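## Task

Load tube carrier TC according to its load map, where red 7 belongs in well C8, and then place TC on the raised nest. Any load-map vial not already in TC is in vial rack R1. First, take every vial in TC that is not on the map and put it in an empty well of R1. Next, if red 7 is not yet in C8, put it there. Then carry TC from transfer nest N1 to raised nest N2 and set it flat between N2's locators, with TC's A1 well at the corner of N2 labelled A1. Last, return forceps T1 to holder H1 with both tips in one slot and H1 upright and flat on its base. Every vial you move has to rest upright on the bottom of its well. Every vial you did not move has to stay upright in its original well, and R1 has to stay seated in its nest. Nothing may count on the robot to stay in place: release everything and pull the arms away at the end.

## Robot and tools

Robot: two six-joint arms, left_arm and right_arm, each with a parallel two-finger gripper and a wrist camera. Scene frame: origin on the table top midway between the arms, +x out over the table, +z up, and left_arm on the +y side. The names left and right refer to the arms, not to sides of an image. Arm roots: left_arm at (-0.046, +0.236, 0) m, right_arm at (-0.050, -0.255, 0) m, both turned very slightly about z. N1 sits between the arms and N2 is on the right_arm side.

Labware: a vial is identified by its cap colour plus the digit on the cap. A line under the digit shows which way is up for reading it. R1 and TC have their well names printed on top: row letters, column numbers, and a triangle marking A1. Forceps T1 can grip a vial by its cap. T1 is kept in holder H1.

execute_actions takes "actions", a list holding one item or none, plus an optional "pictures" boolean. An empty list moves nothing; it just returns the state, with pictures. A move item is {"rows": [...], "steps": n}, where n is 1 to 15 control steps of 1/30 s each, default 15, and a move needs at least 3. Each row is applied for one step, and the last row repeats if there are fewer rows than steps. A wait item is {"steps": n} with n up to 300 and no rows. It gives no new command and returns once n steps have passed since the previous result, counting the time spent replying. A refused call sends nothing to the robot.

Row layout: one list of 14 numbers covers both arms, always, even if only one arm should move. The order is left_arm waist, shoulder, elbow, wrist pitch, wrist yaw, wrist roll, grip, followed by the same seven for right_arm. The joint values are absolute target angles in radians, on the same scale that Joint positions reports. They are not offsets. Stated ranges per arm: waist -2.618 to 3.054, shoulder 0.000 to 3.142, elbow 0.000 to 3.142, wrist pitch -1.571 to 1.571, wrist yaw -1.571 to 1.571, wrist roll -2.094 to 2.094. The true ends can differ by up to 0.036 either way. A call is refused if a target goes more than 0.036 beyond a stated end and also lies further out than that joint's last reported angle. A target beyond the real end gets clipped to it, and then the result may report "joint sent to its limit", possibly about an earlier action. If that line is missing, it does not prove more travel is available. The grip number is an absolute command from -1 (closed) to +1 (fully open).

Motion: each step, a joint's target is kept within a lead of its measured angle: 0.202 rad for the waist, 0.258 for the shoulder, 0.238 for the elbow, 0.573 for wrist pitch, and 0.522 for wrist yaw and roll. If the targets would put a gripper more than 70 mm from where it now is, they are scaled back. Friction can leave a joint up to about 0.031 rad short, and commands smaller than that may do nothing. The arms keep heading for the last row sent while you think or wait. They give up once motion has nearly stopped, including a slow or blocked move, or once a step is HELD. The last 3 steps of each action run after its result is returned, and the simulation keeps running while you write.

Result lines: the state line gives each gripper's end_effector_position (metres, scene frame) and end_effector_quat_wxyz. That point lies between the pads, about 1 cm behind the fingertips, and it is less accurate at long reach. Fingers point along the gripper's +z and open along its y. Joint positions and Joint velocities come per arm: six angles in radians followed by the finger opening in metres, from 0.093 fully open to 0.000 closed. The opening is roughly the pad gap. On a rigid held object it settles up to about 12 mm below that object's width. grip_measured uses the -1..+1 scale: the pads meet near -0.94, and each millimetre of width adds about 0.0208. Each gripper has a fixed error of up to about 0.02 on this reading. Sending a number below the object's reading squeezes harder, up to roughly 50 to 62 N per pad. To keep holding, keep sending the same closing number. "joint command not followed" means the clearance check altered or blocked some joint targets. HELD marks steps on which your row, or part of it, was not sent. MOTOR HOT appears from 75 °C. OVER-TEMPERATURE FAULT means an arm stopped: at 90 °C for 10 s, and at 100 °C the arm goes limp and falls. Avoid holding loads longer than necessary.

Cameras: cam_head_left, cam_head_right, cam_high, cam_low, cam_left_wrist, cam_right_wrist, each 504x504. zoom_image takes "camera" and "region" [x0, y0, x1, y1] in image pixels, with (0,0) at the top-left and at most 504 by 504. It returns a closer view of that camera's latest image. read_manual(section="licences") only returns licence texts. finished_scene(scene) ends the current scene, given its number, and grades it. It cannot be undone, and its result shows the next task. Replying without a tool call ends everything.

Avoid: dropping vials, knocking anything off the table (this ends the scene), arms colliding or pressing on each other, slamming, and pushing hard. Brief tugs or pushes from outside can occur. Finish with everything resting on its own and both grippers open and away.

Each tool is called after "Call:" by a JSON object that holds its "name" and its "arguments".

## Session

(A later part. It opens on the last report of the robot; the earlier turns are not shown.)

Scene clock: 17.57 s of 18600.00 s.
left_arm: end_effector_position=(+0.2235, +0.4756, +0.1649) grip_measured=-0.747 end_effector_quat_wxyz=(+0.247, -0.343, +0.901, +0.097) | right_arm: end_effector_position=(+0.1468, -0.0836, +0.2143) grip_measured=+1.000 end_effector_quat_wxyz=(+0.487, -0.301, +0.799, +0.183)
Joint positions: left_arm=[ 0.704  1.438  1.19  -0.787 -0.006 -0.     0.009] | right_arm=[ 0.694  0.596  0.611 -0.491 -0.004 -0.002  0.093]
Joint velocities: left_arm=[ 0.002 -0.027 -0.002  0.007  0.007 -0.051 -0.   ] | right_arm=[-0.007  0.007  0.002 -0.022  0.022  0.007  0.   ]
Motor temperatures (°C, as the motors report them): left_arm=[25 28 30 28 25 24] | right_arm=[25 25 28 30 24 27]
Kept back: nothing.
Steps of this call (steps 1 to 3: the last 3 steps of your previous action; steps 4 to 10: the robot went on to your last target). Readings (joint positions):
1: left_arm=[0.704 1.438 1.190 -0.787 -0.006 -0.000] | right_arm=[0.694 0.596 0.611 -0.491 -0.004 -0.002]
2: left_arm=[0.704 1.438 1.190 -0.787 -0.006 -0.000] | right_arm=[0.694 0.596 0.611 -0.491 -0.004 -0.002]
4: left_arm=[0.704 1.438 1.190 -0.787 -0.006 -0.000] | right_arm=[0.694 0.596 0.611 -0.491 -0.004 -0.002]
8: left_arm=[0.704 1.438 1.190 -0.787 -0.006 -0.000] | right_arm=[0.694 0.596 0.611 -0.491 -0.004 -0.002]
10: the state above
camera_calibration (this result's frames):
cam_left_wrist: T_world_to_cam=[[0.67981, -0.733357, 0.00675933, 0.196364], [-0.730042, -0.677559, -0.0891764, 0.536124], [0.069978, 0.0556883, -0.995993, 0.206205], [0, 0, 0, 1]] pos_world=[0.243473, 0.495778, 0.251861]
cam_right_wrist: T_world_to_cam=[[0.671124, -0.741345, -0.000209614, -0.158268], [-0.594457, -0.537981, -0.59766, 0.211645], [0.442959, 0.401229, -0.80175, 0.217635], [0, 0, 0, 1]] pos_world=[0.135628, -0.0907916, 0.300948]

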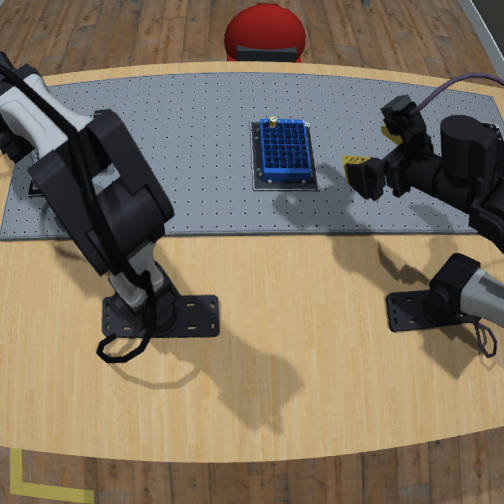

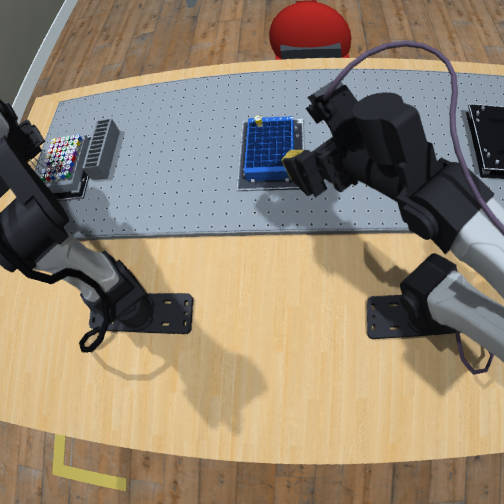

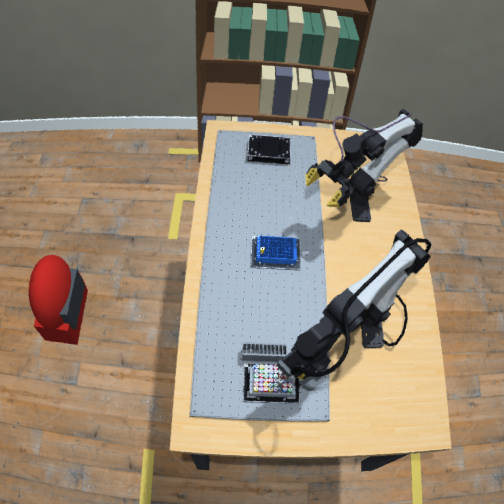

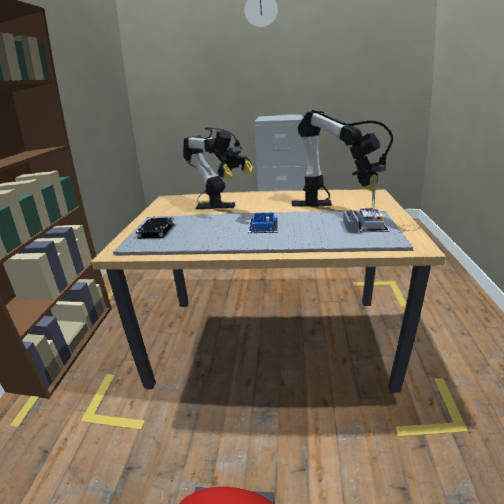

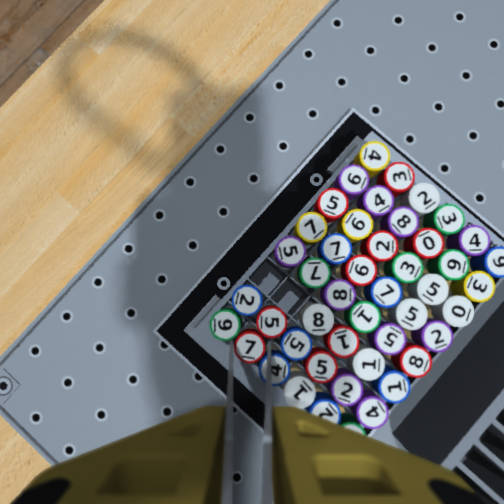

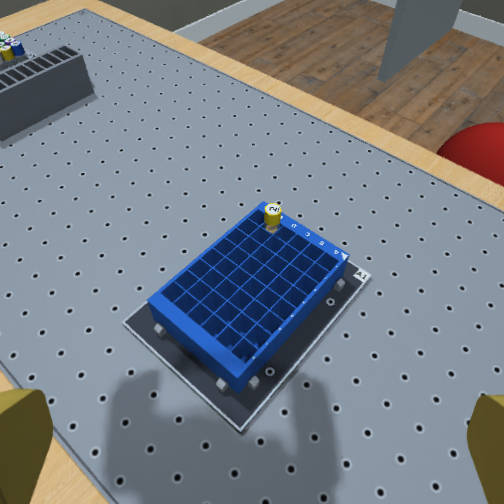

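Call:
{"name": "execute_actions", "arguments": {"actions": [{"rows":[[0.694,1.45,1.18,-0.760,-0.016,-0.006,-0.745,0.7,0.6,0.6,-0.5,0,0,1],[0.694,1.45,1.178,-0.756,-0.016,-0.006,-0.745,0.7,0.6,0.6,-0.5,0,0,1],[0.694,1.45,1.175,-0.752,-0.016,-0.006,-0.745,0.7,0.6,0.6,-0.5,0,0,1],[0.694,1.45,1.171,-0.748,-0.016,-0.006,-0.745,0.7,0.6,0.6,-0.5,0,0,1],[0.694,1.45,1.167,-0.744,-0.016,-0.006,-0.745,0.7,0.6,0.6,-0.5,0,0,1],[0.694,1.45,1.163,-0.740,-0.016,-0.006,-0.745,0.7,0.6,0.6,-0.5,0,0,1],[0.694,1.45,1.159,-0.736,-0.016,-0.006,-0.745,0.7,0.6,0.6,-0.5,0,0,1],[0.694,1.45,1.155,-0.732,-0.016,-0.006,-0.745,0.7,0.6,0.6,-0.5,0,0,1],[0.694,1.45,1.151,-0.728,-0.016,-0.006,-0.745,0.7,0.6,0.6,-0.5,0,0,1],[0.694,1.45,1.147,-0.724,-0.016,-0.006,-0.745,0.7,0.6,0.6,-0.5,0,0,1],[0.694,1.45,1.143,-0.720,-0.016,-0.006,-0.745,0.7,0.6,0.6,-0.5,0,0,1],[0.694,1.45,1.139,-0.718,-0.016,-0.006,-0.745,0.7,0.6,0.6,-0.5,0,0,1],[0.694,1.45,1.135,-0.718,-0.016,-0.006,-0.745,0.7,0.6,0.6,-0.5,0,0,1],[0.694,1.45,1.132,-0.718,-0.016,-0.006,-0.745,0.7,0.6,0.6,-0.5,0,0,1]]}]}}

Call:
{"name": "execute_actions", "arguments": {"actions": [{"steps":15}], "pictures": true}}

Call:
{"name": "zoom_image", "arguments": {"camera": "cam_left_wrist", "region": [180,280,320,420]}}

Call:
{"name": "zoom_image", "arguments": {"camera": "cam_head_right", "region": [20,130,100,210]}}

Scene clock: 18.27 s of 18600.00 s.
left_arm: end_effector_position=(+0.2253, +0.4771, +0.1597) grip_measured=-0.747 end_effector_quat_wxyz=(+0.252, -0.342, +0.900, +0.099) | right_arm: end_effector_position=(+0.1468, -0.0836, +0.2143) grip_measured=+1.000 end_effector_quat_wxyz=(+0.487, -0.301, +0.799, +0.183)
Joint positions: left_arm=[ 0.704  1.438  1.164 -0.749 -0.006 -0.     0.009] | right_arm=[ 0.694  0.596  0.611 -0.491 -0.004 -0.002  0.093]
Joint velocities: left_arm=[-0.012 -0.017 -0.066  0.154  0.051  0.037 -0.001] | right_arm=[-0.002 -0.007  0.012  0.007  0.007 -0.022  0.   ]
Motor temperatures (°C, as the motors report them): left_arm=[25 28 30 28 25 24] | right_arm=[25 25 28 30 24 27]
Steps of this call (steps 1 to 9: the robot went on to your last target; steps 10 to 21: the first 12 steps of this action). Readings (joint positions):
10: left_arm=[0.704 1.438 1.190 -0.787 -0.006 -0.000] | right_arm=[0.694 0.596 0.611 -0.491 -0.004 -0.002]
11: left_arm=[0.704 1.438 1.190 -0.786 -0.006 -0.000] | right_arm=[0.694 0.596 0.611 -0.491 -0.004 -0.002]
13: left_arm=[0.704 1.438 1.190 -0.782 -0.006 -0.000] | right_arm=[0.694 0.596 0.611 -0.491 -0.004 -0.002]
17: left_arm=[0.704 1.438 1.179 -0.766 -0.006 -0.000] | right_arm=[0.694 0.596 0.611 -0.491 -0.004 -0.002]
21: the state above

Scene clock: 18.77 s of 18600.00 s.
left_arm: end_effector_position=(+0.2269, +0.4786, +0.1584) grip_measured=-0.747 end_effector_quat_wxyz=(+0.257, -0.341, +0.898, +0.101) | right_arm: end_effector_position=(+0.1468, -0.0836, +0.2143) grip_measured=+1.000 end_effector_quat_wxyz=(+0.487, -0.301, +0.799, +0.183)
Joint positions: left_arm=[ 0.704  1.438  1.153 -0.727 -0.006 -0.     0.009] | right_arm=[ 0.694  0.596  0.611 -0.491 -0.004 -0.002  0.093]
Joint velocities: left_arm=[ 0.002  0.017 -0.002  0.022 -0.095 -0.037 -0.001] | right_arm=[-0.007 -0.027  0.012 -0.007 -0.022 -0.022  0.   ]
Motor temperatures (°C, as the motors report them): left_arm=[25 28 30 28 25 24] | right_arm=[25 25 28 30 24 27]
Kept back: nothing.
Steps of this call (steps 1 to 3: the last 3 steps of your previous action; steps 4 to 15: the robot went on to your last target). Readings (joint positions):
1: left_arm=[0.704 1.438 1.162 -0.744 -0.006 -0.000] | right_arm=[0.694 0.596 0.611 -0.491 -0.004 -0.002]
2: left_arm=[0.704 1.438 1.160 -0.739 -0.006 -0.000] | right_arm=[0.694 0.596 0.611 -0.491 -0.004 -0.002]
4: left_arm=[0.704 1.438 1.155 -0.732 -0.006 -0.000] | right_arm=[0.694 0.596 0.611 -0.491 -0.004 -0.002]
8: left_arm=[0.704 1.438 1.153 -0.728 -0.006 -0.000] | right_arm=[0.694 0.596 0.611 -0.491 -0.004 -0.002]
15: the state above
camera_calibration (this result's frames):
cam_left_wrist: T_world_to_cam=[[0.679689, -0.733464, 0.0072924, 0.196297], [-0.728318, -0.676034, -0.111942, 0.542511], [0.0870352, 0.0707744, -0.993688, 0.187932], [0, 0, 0, 1]] pos_world=[0.245343, 0.497431, 0.246044]
cam_right_wrist: T_world_to_cam=[[0.671124, -0.741345, -0.000209614, -0.158268], [-0.594457, -0.537981, -0.59766, 0.211645], [0.442959, 0.401229, -0.80175, 0.217635], [0, 0, 0, 1]] pos_world=[0.135628, -0.0907916, 0.300948]

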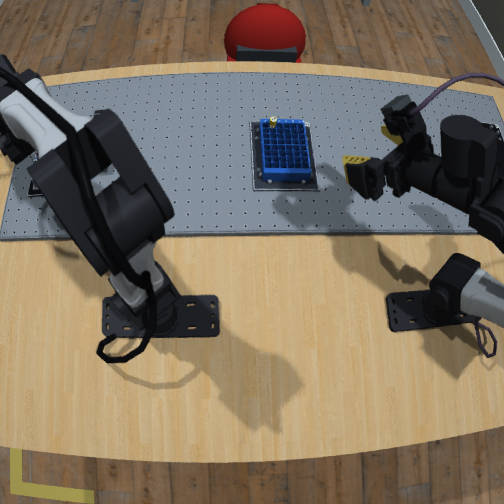

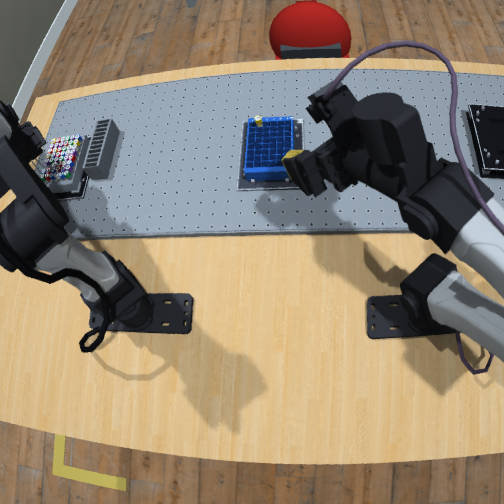

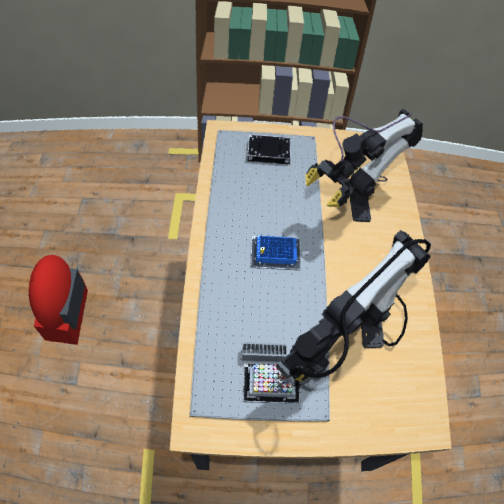

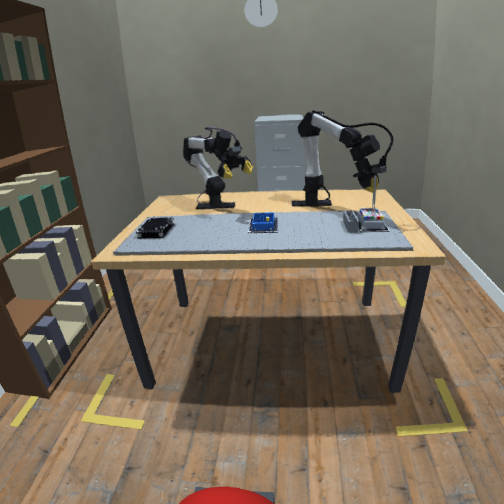

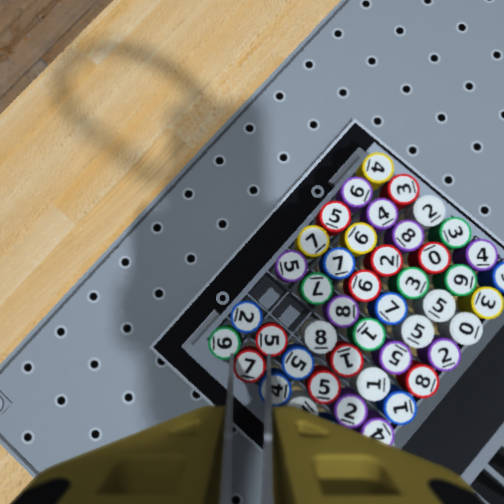

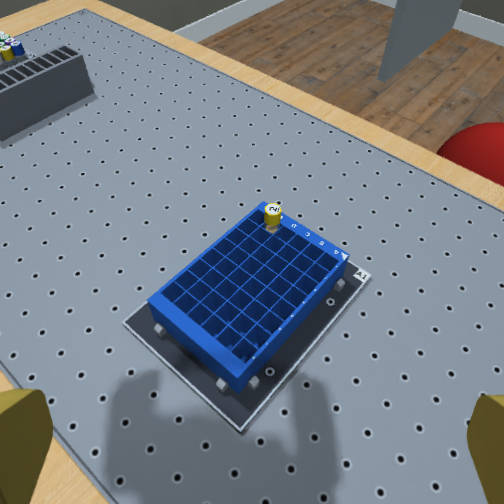

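Region (180, 280, 320, 420) of cam_left_wrist's 504x504 image, scaled by 3.600, with more detail than that image has.

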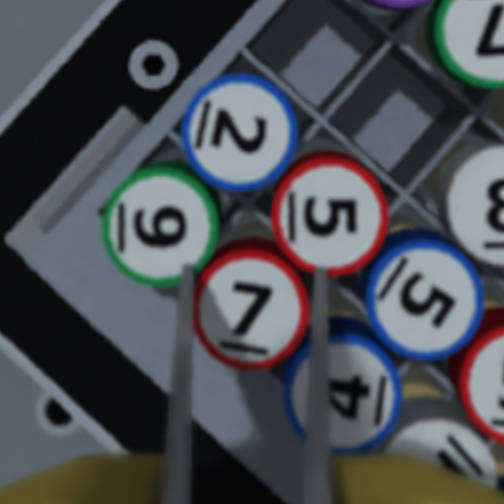

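Region (20, 130, 100, 210) of cam_head_right's 504x504 image, scaled by 6.300, with more detail than that image has.

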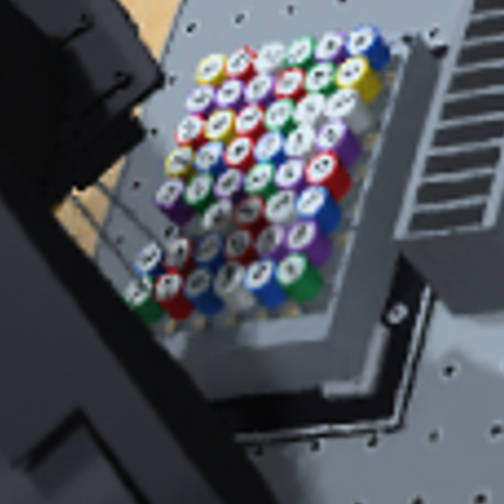

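Call:
{"name": "execute_actions", "arguments": {"actions": [{"rows":[[0.694,1.395,1.16,-0.72,-0.016,-0.006,-0.745,0.7,0.6,0.6,-0.5,0,0,1]]}]}}

Call:
{"name": "execute_actions", "arguments": {"actions": [{"rows":[[0.694,1.395,1.16,-0.747,-0.016,-0.006,-0.745,0.7,0.6,0.6,-0.5,0,0,1]]}]}}

Call:
{"name": "execute_actions", "arguments": {"actions": [{"steps":10}], "pictures": true}}

Call:
{"name": "zoom_image", "arguments": {"camera": "cam_left_wrist", "region": [180,280,320,420]}}

Scene clock: 19.33 s of 18600.00 s.
left_arm: end_effector_position=(+0.2262, +0.4780, +0.1653) grip_measured=-0.747 end_effector_quat_wxyz=(+0.266, -0.341, +0.896, +0.104) | right_arm: end_effector_position=(+0.1468, -0.0836, +0.2143) grip_measured=+1.000 end_effector_quat_wxyz=(+0.487, -0.301, +0.799, +0.183)
Joint positions: left_arm=[ 0.704  1.418  1.153 -0.727 -0.006 -0.     0.009] | right_arm=[ 0.694  0.596  0.611 -0.491 -0.004 -0.002  0.093]
Joint velocities: left_arm=[-0.007 -0.002  0.007  0.095 -0.022 -0.022  0.001] | right_arm=[ 0.002 -0.012 -0.002  0.022 -0.066 -0.051  0.   ]
Motor temperatures (°C, as the motors report them): left_arm=[25 28 30 28 25 24] | right_arm=[25 25 28 30 24 27]
Steps of this call (steps 1 to 5: the robot went on to your last target; steps 6 to 17: the first 12 steps of this action). Readings (joint positions):
6: left_arm=[0.704 1.436 1.153 -0.727 -0.006 -0.000] | right_arm=[0.694 0.596 0.611 -0.491 -0.004 -0.002]
7: left_arm=[0.704 1.433 1.153 -0.727 -0.006 -0.000] | right_arm=[0.694 0.596 0.611 -0.491 -0.004 -0.002]
9: left_arm=[0.704 1.424 1.153 -0.727 -0.006 -0.000] | right_arm=[0.694 0.596 0.611 -0.491 -0.004 -0.002]
13: left_arm=[0.704 1.418 1.153 -0.727 -0.006 -0.000] | right_arm=[0.694 0.596 0.611 -0.491 -0.004 -0.002]
17: the state above

Scene clock: 19.83 s of 18600.00 s.
left_arm: end_effector_position=(+0.2247, +0.4767, +0.1640) grip_measured=-0.747 end_effector_quat_wxyz=(+0.262, -0.341, +0.897, +0.102) | right_arm: end_effector_position=(+0.1468, -0.0836, +0.2143) grip_measured=+1.000 end_effector_quat_wxyz=(+0.487, -0.301, +0.799, +0.183)
Joint positions: left_arm=[ 0.704  1.418  1.153 -0.737 -0.006 -0.     0.009] | right_arm=[ 0.694  0.596  0.611 -0.491 -0.004 -0.002  0.093]
Joint velocities: left_arm=[-0.007 -0.007 -0.007 -0.066  0.037  0.051 -0.001] | right_arm=[ 0.002  0.032 -0.012  0.022 -0.051  0.037  0.   ]
Motor temperatures (°C, as the motors report them): left_arm=[25 28 30 28 25 24] | right_arm=[25 25 28 30 24 27]
Steps of this call (steps 1 to 3: the last 3 steps of your previous action; steps 4 to 15: the first 12 steps of this action). Readings (joint positions):
4: left_arm=[0.704 1.418 1.153 -0.728 -0.006 -0.000] | right_arm=[0.694 0.596 0.611 -0.491 -0.004 -0.002]
5: left_arm=[0.704 1.418 1.153 -0.729 -0.006 -0.000] | right_arm=[0.694 0.596 0.611 -0.491 -0.004 -0.002]
7: left_arm=[0.704 1.418 1.153 -0.732 -0.006 -0.000] | right_arm=[0.694 0.596 0.611 -0.491 -0.004 -0.002]
11: left_arm=[0.704 1.418 1.153 -0.736 -0.006 -0.000] | right_arm=[0.694 0.596 0.611 -0.491 -0.004 -0.002]
15: the state above

Scene clock: 20.17 s of 18600.00 s.
left_arm: end_effector_position=(+0.2247, +0.4766, +0.1640) grip_measured=-0.747 end_effector_quat_wxyz=(+0.261, -0.341, +0.897, +0.102) | right_arm: end_effector_position=(+0.1468, -0.0836, +0.2143) grip_measured=+1.000 end_effector_quat_wxyz=(+0.487, -0.301, +0.799, +0.183)
Joint positions: left_arm=[ 0.704  1.418  1.153 -0.737 -0.006 -0.     0.009] | right_arm=[ 0.694  0.596  0.611 -0.491 -0.004 -0.002  0.093]
Joint velocities: left_arm=[ 0.007 -0.007 -0.002 -0.007 -0.037  0.007  0.   ] | right_arm=[-0.002 -0.002 -0.002 -0.051  0.022  0.051  0.   ]
Motor temperatures (°C, as the motors report them): left_arm=[25 28 30 28 25 24] | right_arm=[25 25 28 30 24 27]
Kept back: nothing.
Steps of this call (steps 1 to 3: the last 3 steps of your previous action; steps 4 to 10: the robot went on to your last target). Readings (joint positions):
1: left_arm=[0.704 1.418 1.153 -0.737 -0.006 -0.000] | right_arm=[0.694 0.596 0.611 -0.491 -0.004 -0.002]
2: left_arm=[0.704 1.418 1.153 -0.737 -0.006 -0.000] | right_arm=[0.694 0.596 0.611 -0.491 -0.004 -0.002]
4: left_arm=[0.704 1.418 1.153 -0.737 -0.006 -0.000] | right_arm=[0.694 0.596 0.611 -0.491 -0.004 -0.002]
8: left_arm=[0.704 1.418 1.153 -0.737 -0.006 -0.000] | right_arm=[0.694 0.596 0.611 -0.491 -0.004 -0.002]
10: the state above
camera_calibration (this result's frames):
cam_left_wrist: T_world_to_cam=[[0.679634, -0.733513, 0.00752223, 0.196323], [-0.72745, -0.675266, -0.121789, 0.541226], [0.0944135, 0.0773001, -0.992527, 0.188814], [0, 0, 0, 1]] pos_world=[0.24246, 0.494882, 0.251842]
cam_right_wrist: T_world_to_cam=[[0.671124, -0.741345, -0.000209614, -0.158268], [-0.594457, -0.537981, -0.59766, 0.211645], [0.442959, 0.401229, -0.80175, 0.217635], [0, 0, 0, 1]] pos_world=[0.135628, -0.0907916, 0.300948]

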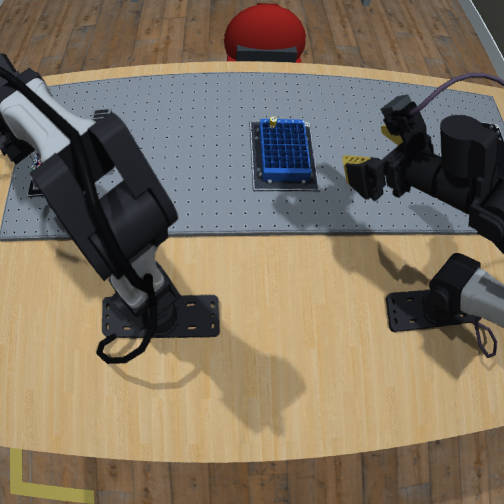

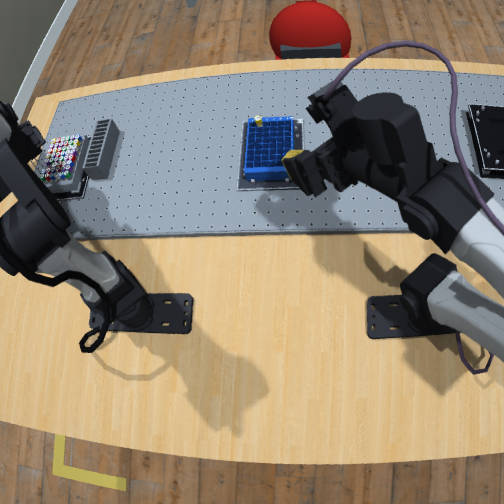

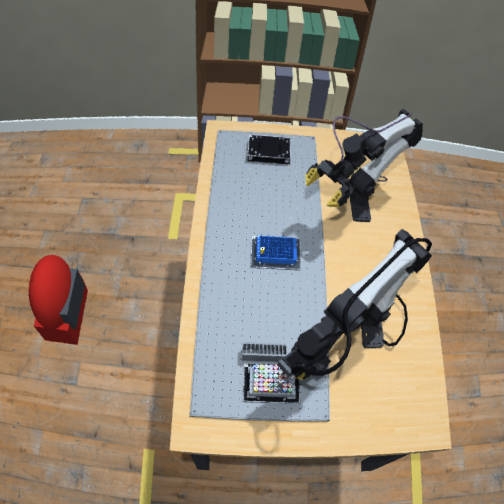

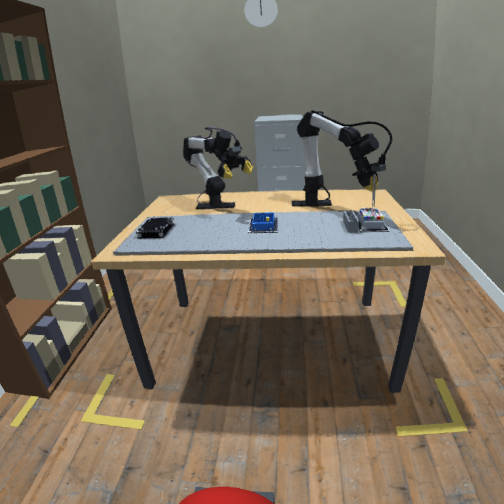

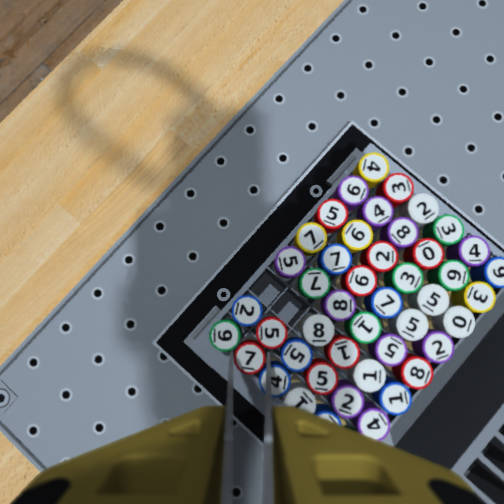

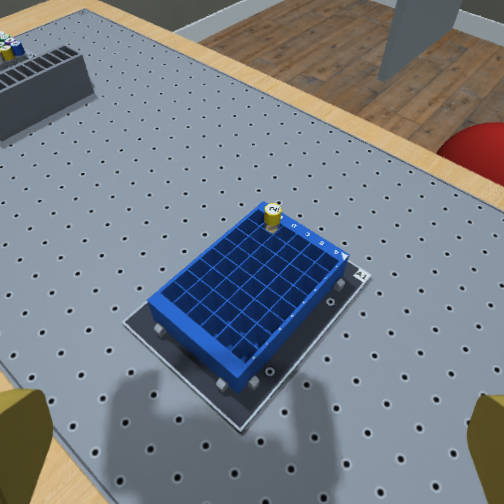

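Region (180, 280, 320, 420) of cam_left_wrist's 504x504 image, scaled by 3.600, with more detail than that image has.

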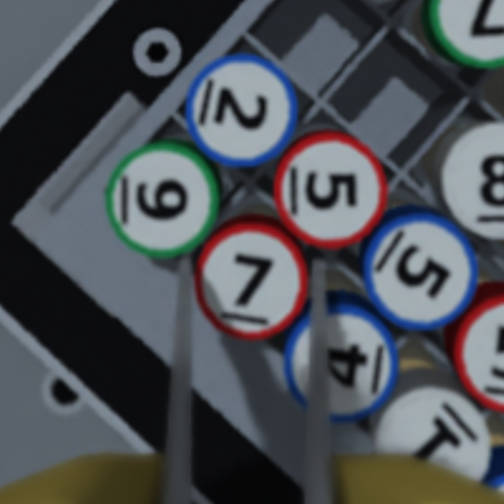

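Descend with shoulder only to z≈0.151.

Call:
{"name": "execute_actions", "arguments": {"actions": [{"rows":[[0.694,1.43,1.16,-0.747,-0.016,-0.006,-0.745,0.7,0.6,0.6,-0.5,0,0,1],[0.694,1.435,1.16,-0.747,-0.016,-0.006,-0.745,0.7,0.6,0.6,-0.5,0,0,1],[0.694,1.44,1.16,-0.747,-0.016,-0.006,-0.745,0.7,0.6,0.6,-0.5,0,0,1],[0.694,1.445,1.16,-0.747,-0.016,-0.006,-0.745,0.7,0.6,0.6,-0.5,0,0,1],[0.694,1.45,1.16,-0.747,-0.016,-0.006,-0.745,0.7,0.6,0.6,-0.5,0,0,1],[0.694,1.455,1.16,-0.747,-0.016,-0.006,-0.745,0.7,0.6,0.6,-0.5,0,0,1],[0.694,1.46,1.16,-0.747,-0.016,-0.006,-0.745,0.7,0.6,0.6,-0.5,0,0,1],[0.694,1.465,1.16,-0.747,-0.016,-0.006,-0.745,0.7,0.6,0.6,-0.5,0,0,1],[0.694,1.468,1.16,-0.747,-0.016,-0.006,-0.745,0.7,0.6,0.6,-0.5,0,0,1]]}]}}

Call:
{"name": "execute_actions", "arguments": {"actions": [{"steps":10}], "pictures": true}}

Call:
{"name": "zoom_image", "arguments": {"camera": "cam_left_wrist", "region": [180,280,320,420]}}

Call:
{"name": "zoom_image", "arguments": {"camera": "cam_head_right", "region": [20,130,100,210]}}

Scene clock: 20.77 s of 18600.00 s.
left_arm: end_effector_position=(+0.2256, +0.4774, +0.1520) grip_measured=-0.747 end_effector_quat_wxyz=(+0.245, -0.343, +0.902, +0.096) | right_arm: end_effector_position=(+0.1468, -0.0836, +0.2143) grip_measured=+1.000 end_effector_quat_wxyz=(+0.487, -0.301, +0.799, +0.183)
Joint positions: left_arm=[ 0.704  1.453  1.153 -0.739 -0.006 -0.     0.009] | right_arm=[ 0.694  0.596  0.611 -0.491 -0.004 -0.002  0.093]
Joint velocities: left_arm=[ 0.007  0.051  0.007  0.022 -0.022 -0.007 -0.   ] | right_arm=[ 0.002 -0.012  0.007  0.007 -0.066  0.051  0.   ]
Motor temperatures (°C, as the motors report them): left_arm=[25 28 30 28 25 24] | right_arm=[25 25 28 31 24 27]
Steps of this call (steps 1 to 6: the robot went on to your last target; steps 7 to 18: the first 12 steps of this action). Readings (joint positions):
7: left_arm=[0.704 1.418 1.153 -0.737 -0.006 -0.000] | right_arm=[0.694 0.596 0.611 -0.491 -0.004 -0.002]
8: left_arm=[0.704 1.418 1.153 -0.737 -0.006 -0.000] | right_arm=[0.694 0.596 0.611 -0.491 -0.004 -0.002]
10: left_arm=[0.704 1.418 1.153 -0.737 -0.006 -0.000] | right_arm=[0.694 0.596 0.611 -0.491 -0.004 -0.002]
14: left_arm=[0.704 1.432 1.153 -0.737 -0.006 -0.000] | right_arm=[0.694 0.596 0.611 -0.491 -0.004 -0.002]
18: the state above

Scene clock: 21.10 s of 18600.00 s.
left_arm: end_effector_position=(+0.2256, +0.4774, +0.1516) grip_measured=-0.747 end_effector_quat_wxyz=(+0.245, -0.343, +0.902, +0.096) | right_arm: end_effector_position=(+0.1468, -0.0836, +0.2143) grip_measured=+1.000 end_effector_quat_wxyz=(+0.487, -0.301, +0.799, +0.183)
Joint positions: left_arm=[ 0.704  1.454  1.153 -0.739 -0.006 -0.     0.009] | right_arm=[ 0.694  0.596  0.611 -0.491 -0.004 -0.002  0.093]
Joint velocities: left_arm=[ 0.017  0.007 -0.002 -0.037  0.037 -0.037 -0.001] | right_arm=[-0.002 -0.007  0.007  0.066 -0.007 -0.154  0.   ]
Motor temperatures (°C, as the motors report them): left_arm=[25 28 30 28 25 24] | right_arm=[25 25 28 31 24 27]
Kept back: nothing.
Steps of this call (steps 1 to 3: the last 3 steps of your previous action; steps 4 to 10: the robot went on to your last target). Readings (joint positions):
1: left_arm=[0.704 1.454 1.153 -0.739 -0.006 -0.000] | right_arm=[0.694 0.596 0.611 -0.491 -0.004 -0.002]
2: left_arm=[0.704 1.454 1.153 -0.739 -0.006 -0.000] | right_arm=[0.694 0.596 0.611 -0.491 -0.004 -0.002]
4: left_arm=[0.704 1.454 1.153 -0.739 -0.006 -0.000] | right_arm=[0.694 0.596 0.611 -0.491 -0.004 -0.002]
8: left_arm=[0.704 1.454 1.153 -0.739 -0.006 -0.000] | right_arm=[0.694 0.596 0.611 -0.491 -0.004 -0.002]
10: the state above
camera_calibration (this result's frames):
cam_left_wrist: T_world_to_cam=[[0.679833, -0.733337, 0.00665229, 0.196393], [-0.73034, -0.677822, -0.0846173, 0.537119], [0.0665621, 0.0526672, -0.996391, 0.194971], [0, 0, 0, 1]] pos_world=[0.245788, 0.497825, 0.238411]
cam_right_wrist: T_world_to_cam=[[0.671124, -0.741345, -0.000209614, -0.158268], [-0.594457, -0.537981, -0.59766, 0.211645], [0.442959, 0.401229, -0.80175, 0.217635], [0, 0, 0, 1]] pos_world=[0.135628, -0.0907916, 0.300948]

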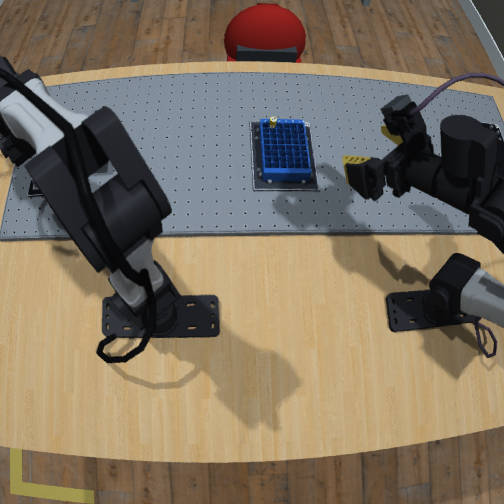

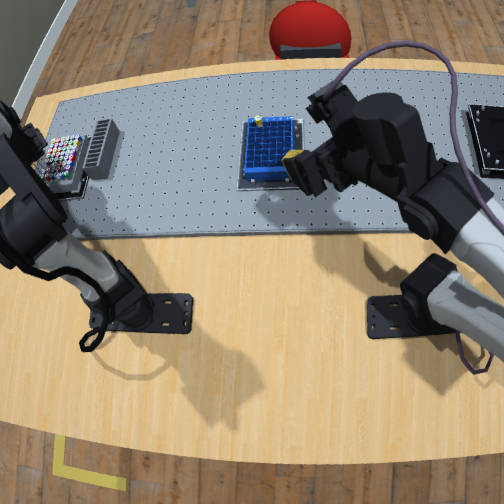

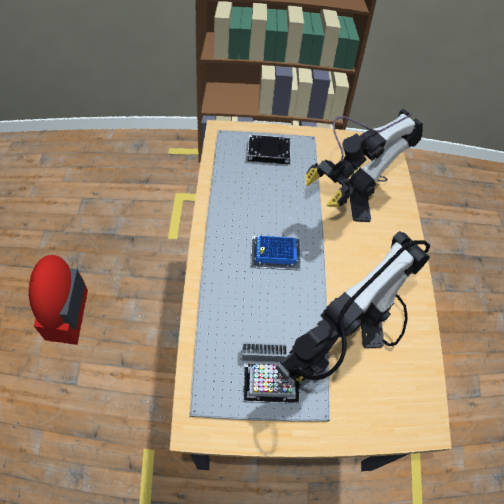

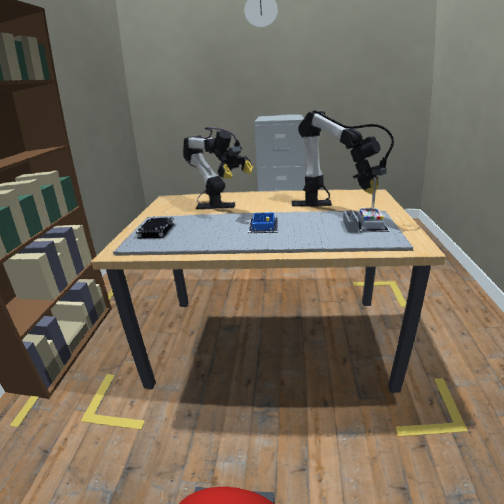

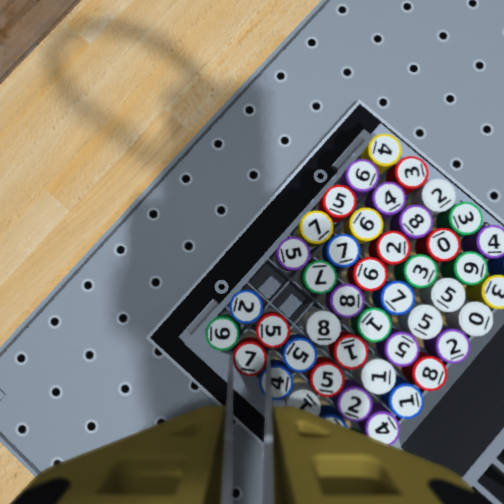

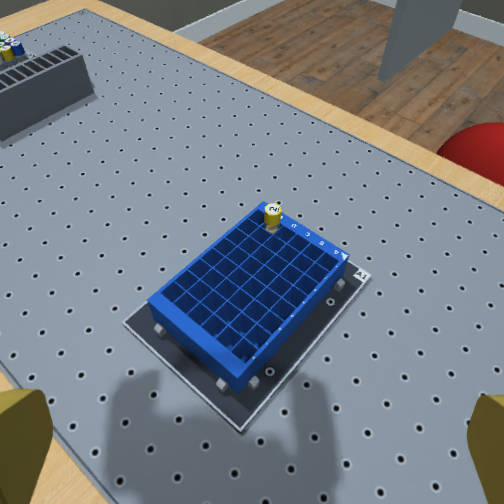

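Region (180, 280, 320, 420) of cam_left_wrist's 504x504 image, scaled by 3.600, with more detail than that image has.

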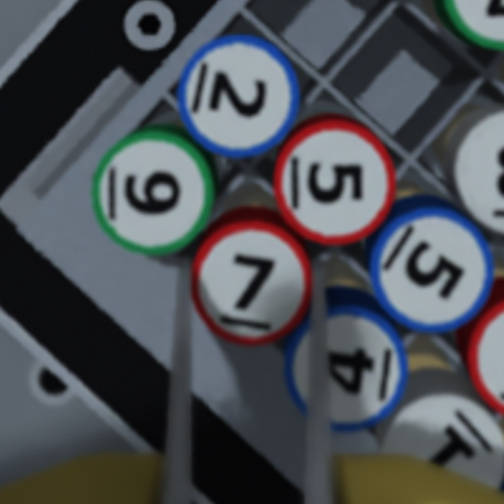

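Region (20, 130, 100, 210) of cam_head_right's 504x504 image, scaled by 6.300, with more detail than that image has.

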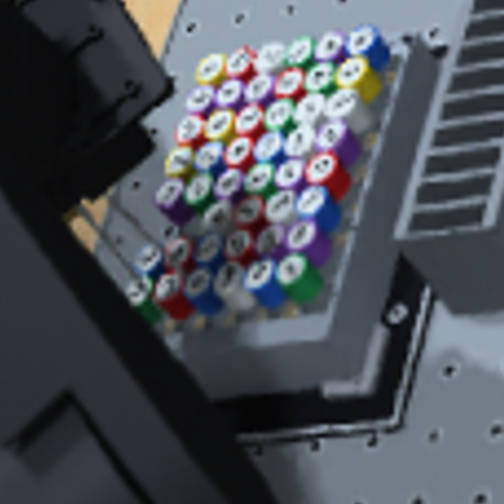

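Call:
{"name": "execute_actions", "arguments": {"actions": [{"rows":[[0.694,1.46,1.165,-0.747,-0.016,-0.006,-0.86,0.7,0.6,0.6,-0.5,0,0,1]],"steps":12}]}}

Call:
{"name": "execute_actions", "arguments": {"actions": [{"rows":[[0.694,1.46,1.175,-0.76,-0.016,-0.006,-0.86,0.7,0.6,0.6,-0.5,0,0,1],[0.694,1.46,1.183,-0.772,-0.016,-0.006,-0.86,0.7,0.6,0.6,-0.5,0,0,1],[0.694,1.46,1.191,-0.783,-0.016,-0.006,-0.86,0.7,0.6,0.6,-0.5,0,0,1],[0.694,1.46,1.199,-0.793,-0.016,-0.006,-0.86,0.7,0.6,0.6,-0.5,0,0,1],[0.694,1.46,1.207,-0.802,-0.016,-0.006,-0.86,0.7,0.6,0.6,-0.5,0,0,1],[0.694,1.46,1.215,-0.81,-0.016,-0.006,-0.86,0.7,0.6,0.6,-0.5,0,0,1],[0.694,1.46,1.223,-0.818,-0.016,-0.006,-0.86,0.7,0.6,0.6,-0.5,0,0,1],[0.694,1.46,1.231,-0.826,-0.016,-0.006,-0.86,0.7,0.6,0.6,-0.5,0,0,1],[0.694,1.46,1.239,-0.834,-0.016,-0.006,-0.86,0.7,0.6,0.6,-0.5,0,0,1],[0.694,1.46,1.247,-0.842,-0.016,-0.006,-0.86,0.7,0.6,0.6,-0.5,0,0,1],[0.694,1.46,1.255,-0.85,-0.016,-0.006,-0.86,0.7,0.6,0.6,-0.5,0,0,1],[0.694,1.46,1.263,-0.858,-0.016,-0.006,-0.86,0.7,0.6,0.6,-0.5,0,0,1],[0.694,1.46,1.271,-0.866,-0.016,-0.006,-0.86,0.7,0.6,0.6,-0.5,0,0,1],[0.694,1.46,1.279,-0.874,-0.016,-0.006,-0.86,0.7,0.6,0.6,-0.5,0,0,1],[0.694,1.46,1.287,-0.882,-0.016,-0.006,-0.86,0.7,0.6,0.6,-0.5,0,0,1]]}]}}

Call:
{"name": "execute_actions", "arguments": {"actions": [{"rows":[[0.694,1.46,1.296,-0.891,-0.016,-0.006,-0.86,0.7,0.6,0.6,-0.5,0,0,1],[0.694,1.46,1.306,-0.901,-0.016,-0.006,-0.86,0.7,0.6,0.6,-0.5,0,0,1],[0.694,1.46,1.316,-0.911,-0.016,-0.006,-0.86,0.7,0.6,0.6,-0.5,0,0,1],[0.694,1.46,1.326,-0.921,-0.016,-0.006,-0.86,0.7,0.6,0.6,-0.5,0,0,1],[0.694,1.46,1.336,-0.931,-0.016,-0.006,-0.86,0.7,0.6,0.6,-0.5,0,0,1],[0.694,1.46,1.346,-0.941,-0.016,-0.006,-0.86,0.7,0.6,0.6,-0.5,0,0,1],[0.694,1.46,1.356,-0.951,-0.016,-0.006,-0.86,0.7,0.6,0.6,-0.5,0,0,1],[0.694,1.46,1.366,-0.961,-0.016,-0.006,-0.86,0.7,0.6,0.6,-0.5,0,0,1],[0.694,1.46,1.376,-0.971,-0.016,-0.006,-0.86,0.7,0.6,0.6,-0.5,0,0,1],[0.694,1.46,1.386,-0.981,-0.016,-0.006,-0.86,0.7,0.6,0.6,-0.5,0,0,1],[0.694,1.46,1.396,-0.991,-0.016,-0.006,-0.86,0.7,0.6,0.6,-0.5,0,0,1],[0.694,1.46,1.406,-1.0,-0.016,-0.006,-0.86,0.7,0.6,0.6,-0.5,0,0,1],[0.694,1.46,1.416,-1.005,-0.016,-0.006,-0.86,0.7,0.6,0.6,-0.5,0,0,1],[0.694,1.46,1.426,-1.008,-0.016,-0.006,-0.86,0.7,0.6,0.6,-0.5,0,0,1],[0.694,1.46,1.434,-1.008,-0.016,-0.006,-0.86,0.7,0.6,0.6,-0.5,0,0,1]]}]}}

Call:
{"name": "execute_actions", "arguments": {"actions": [{"steps":15}], "pictures": true}}

Call:
{"name": "zoom_image", "arguments": {"camera": "cam_low", "region": [335,160,415,240]}}

Scene clock: 22.07 s of 18600.00 s.
left_arm: end_effector_position=(+0.2256, +0.4774, +0.1516) grip_measured=-0.849 end_effector_quat_wxyz=(+0.245, -0.343, +0.902, +0.096) | right_arm: end_effector_position=(+0.1468, -0.0836, +0.2143) grip_measured=+1.000 end_effector_quat_wxyz=(+0.487, -0.301, +0.799, +0.183)
Joint positions: left_arm=[ 0.704  1.454  1.153 -0.739 -0.006 -0.001  0.004] | right_arm=[ 0.694  0.596  0.611 -0.491 -0.004 -0.002  0.093]
Joint velocities: left_arm=[-0.012 -0.007 -0.002 -0.022  0.037  0.007  0.   ] | right_arm=[-0.002 -0.002  0.012  0.022  0.051 -0.022  0.   ]
Motor temperatures (°C, as the motors report them): left_arm=[25 28 30 28 25 24] | right_arm=[25 25 28 31 24 27]
Steps of this call (steps 1 to 15: the robot went on to your last target; steps 16 to 20: nothing new was sent; steps 21 to 29: the first 9 steps of this action). Readings (joint positions):
21: left_arm=[0.704 1.454 1.153 -0.739 -0.006 -0.000] | right_arm=[0.694 0.596 0.611 -0.491 -0.004 -0.002]
22: left_arm=[0.704 1.454 1.153 -0.739 -0.006 -0.000] | right_arm=[0.694 0.596 0.611 -0.491 -0.004 -0.002]
24: left_arm=[0.704 1.454 1.153 -0.739 -0.006 -0.000] | right_arm=[0.694 0.596 0.611 -0.491 -0.004 -0.002]
28: left_arm=[0.704 1.454 1.153 -0.739 -0.006 -0.001] | right_arm=[0.694 0.596 0.611 -0.491 -0.004 -0.002]
29: the state above

Scene clock: 22.57 s of 18600.00 s.
left_arm: end_effector_position=(+0.2256, +0.4774, +0.1698) grip_measured=-0.849 end_effector_quat_wxyz=(+0.244, -0.343, +0.902, +0.096) | right_arm: end_effector_position=(+0.1468, -0.0836, +0.2143) grip_measured=+1.000 end_effector_quat_wxyz=(+0.487, -0.301, +0.799, +0.183)
Joint positions: left_arm=[ 0.704  1.454  1.227 -0.814 -0.006 -0.001  0.004] | right_arm=[ 0.694  0.596  0.611 -0.491 -0.004 -0.002  0.093]
Joint velocities: left_arm=[ 0.002  0.012  0.222 -0.227 -0.022 -0.037 -0.001] | right_arm=[-0.017 -0.002 -0.007 -0.022 -0.037  0.007  0.   ]
Motor temperatures (°C, as the motors report them): left_arm=[25 28 30 28 25 24] | right_arm=[25 25 29 31 24 27]
Steps of this call (steps 1 to 3: the last 3 steps of your previous action; steps 4 to 15: the first 12 steps of this action). Readings (joint positions):
4: left_arm=[0.704 1.454 1.153 -0.740 -0.006 -0.001] | right_arm=[0.694 0.596 0.611 -0.491 -0.004 -0.002]
5: left_arm=[0.704 1.454 1.154 -0.742 -0.006 -0.001] | right_arm=[0.694 0.596 0.611 -0.491 -0.004 -0.002]
7: left_arm=[0.704 1.454 1.162 -0.755 -0.006 -0.001] | right_arm=[0.694 0.596 0.611 -0.491 -0.004 -0.002]
11: left_arm=[0.704 1.454 1.193 -0.784 -0.006 -0.001] | right_arm=[0.694 0.596 0.611 -0.491 -0.004 -0.002]
15: the state above

Scene clock: 23.07 s of 18600.00 s.
left_arm: end_effector_position=(+0.2241, +0.4762, +0.2054) grip_measured=-0.849 end_effector_quat_wxyz=(+0.246, -0.343, +0.902, +0.096) | right_arm: end_effector_position=(+0.1468, -0.0836, +0.2143) grip_measured=+1.000 end_effector_quat_wxyz=(+0.487, -0.301, +0.799, +0.183)
Joint positions: left_arm=[ 0.704  1.454  1.366 -0.949 -0.007 -0.001  0.004] | right_arm=[ 0.694  0.596  0.611 -0.491 -0.004 -0.002  0.093]
Joint velocities: left_arm=[ 0.002 -0.012  0.295 -0.286  0.007 -0.022 -0.   ] | right_arm=[-0.012 -0.027 -0.007 -0.007 -0.007 -0.022  0.   ]
Motor temperatures (°C, as the motors report them): left_arm=[25 28 30 28 25 24] | right_arm=[25 25 29 31 24 27]
Steps of this call (steps 1 to 3: the last 3 steps of your previous action; steps 4 to 15: the first 12 steps of this action). Readings (joint positions):
4: left_arm=[0.704 1.454 1.258 -0.847 -0.006 -0.001] | right_arm=[0.694 0.596 0.611 -0.491 -0.004 -0.002]
5: left_arm=[0.704 1.454 1.267 -0.856 -0.006 -0.001] | right_arm=[0.694 0.596 0.611 -0.491 -0.004 -0.002]
7: left_arm=[0.704 1.454 1.285 -0.874 -0.006 -0.001] | right_arm=[0.694 0.596 0.611 -0.491 -0.004 -0.002]
11: left_arm=[0.704 1.454 1.326 -0.911 -0.006 -0.001] | right_arm=[0.694 0.596 0.611 -0.491 -0.004 -0.002]
15: the state above

Scene clock: 23.57 s of 18600.00 s.
left_arm: end_effector_position=(+0.2225, +0.4748, +0.2172) grip_measured=-0.849 end_effector_quat_wxyz=(+0.246, -0.343, +0.902, +0.096) | right_arm: end_effector_position=(+0.1468, -0.0836, +0.2143) grip_measured=+1.000 end_effector_quat_wxyz=(+0.487, -0.301, +0.799, +0.183)
Joint positions: left_arm=[ 0.704  1.454  1.414 -0.996 -0.007 -0.001  0.004] | right_arm=[ 0.694  0.596  0.611 -0.491 -0.004 -0.002  0.093]
Joint velocities: left_arm=[-0.027  0.002 -0.007 -0.066 -0.007 -0.022 -0.001] | right_arm=[-0.007  0.007  0.007 -0.022 -0.007 -0.007  0.   ]
Motor temperatures (°C, as the motors report them): left_arm=[25 28 31 28 25 24] | right_arm=[25 25 29 31 24 27]
Kept back: nothing.
Steps of this call (steps 1 to 3: the last 3 steps of your previous action; steps 4 to 15: the robot went on to your last target). Readings (joint positions):
1: left_arm=[0.704 1.454 1.376 -0.958 -0.007 -0.001] | right_arm=[0.694 0.596 0.611 -0.491 -0.004 -0.002]
2: left_arm=[0.704 1.454 1.386 -0.967 -0.007 -0.001] | right_arm=[0.694 0.596 0.611 -0.491 -0.004 -0.002]
4: left_arm=[0.704 1.454 1.403 -0.978 -0.007 -0.001] | right_arm=[0.694 0.596 0.611 -0.491 -0.004 -0.002]
8: left_arm=[0.704 1.454 1.414 -0.985 -0.007 -0.001] | right_arm=[0.694 0.596 0.611 -0.491 -0.004 -0.002]
15: the state above
camera_calibration (this result's frames):
cam_left_wrist: T_world_to_cam=[[0.680203, -0.732994, 0.00658073, 0.195885], [-0.729822, -0.678043, -0.0872827, 0.539242], [0.0684398, 0.0545672, -0.996162, 0.259314], [0, 0, 0, 1]] pos_world=[0.242562, 0.495061, 0.304096]
cam_right_wrist: T_world_to_cam=[[0.671124, -0.741345, -0.000209614, -0.158268], [-0.594457, -0.537981, -0.59766, 0.211645], [0.442959, 0.401229, -0.80175, 0.217635], [0, 0, 0, 1]] pos_world=[0.135628, -0.0907916, 0.300948]

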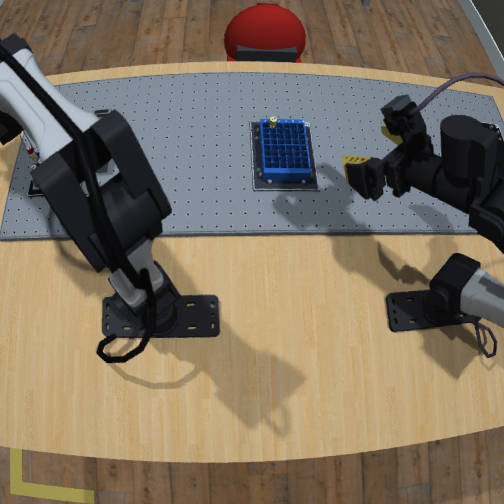

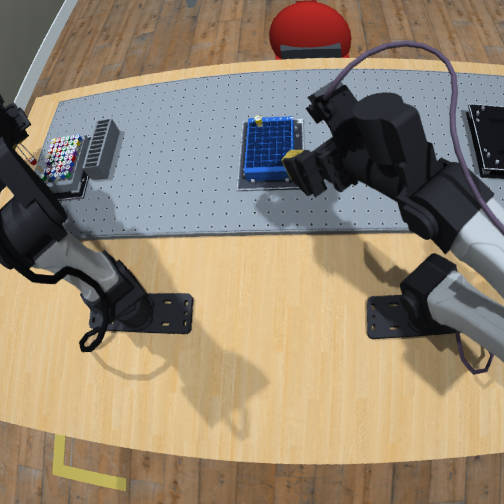

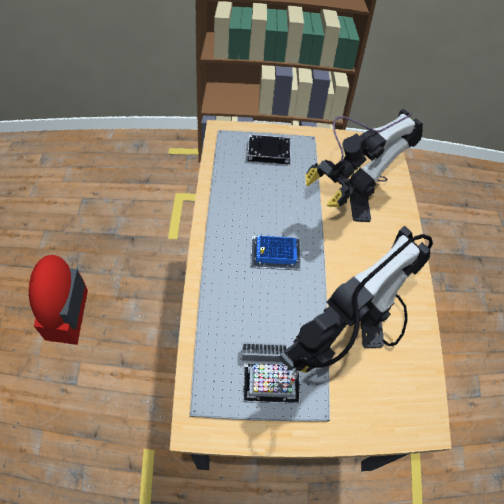

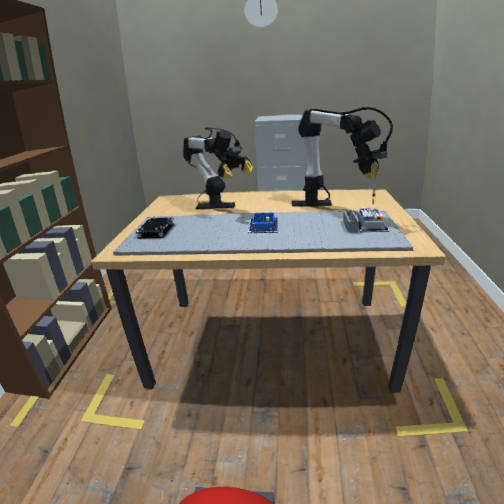

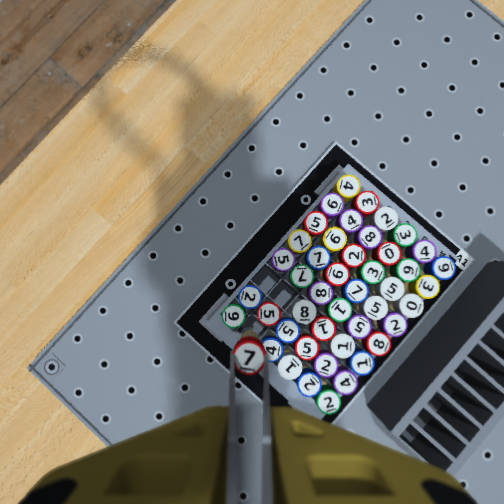

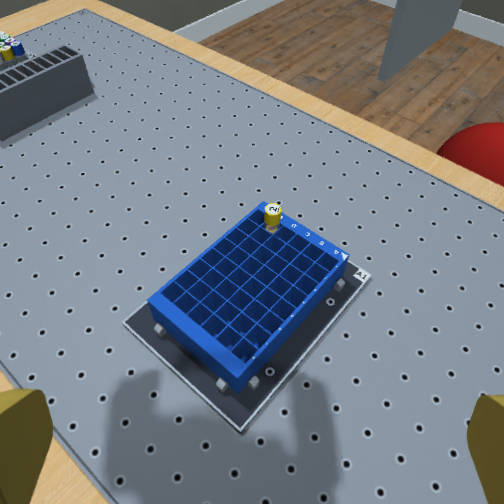

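Region (335, 160, 415, 240) of cam_low's 504x504 image, scaled by 6.300, with more detail than that image has.

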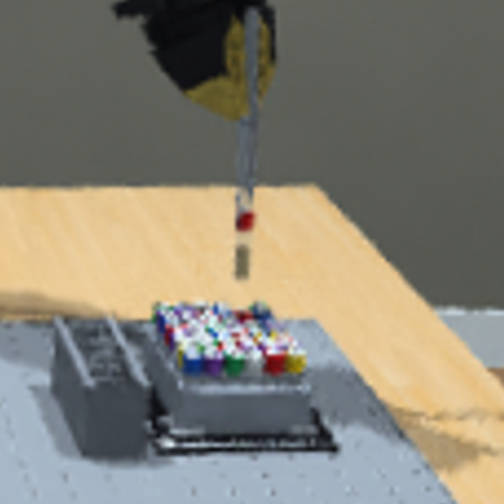

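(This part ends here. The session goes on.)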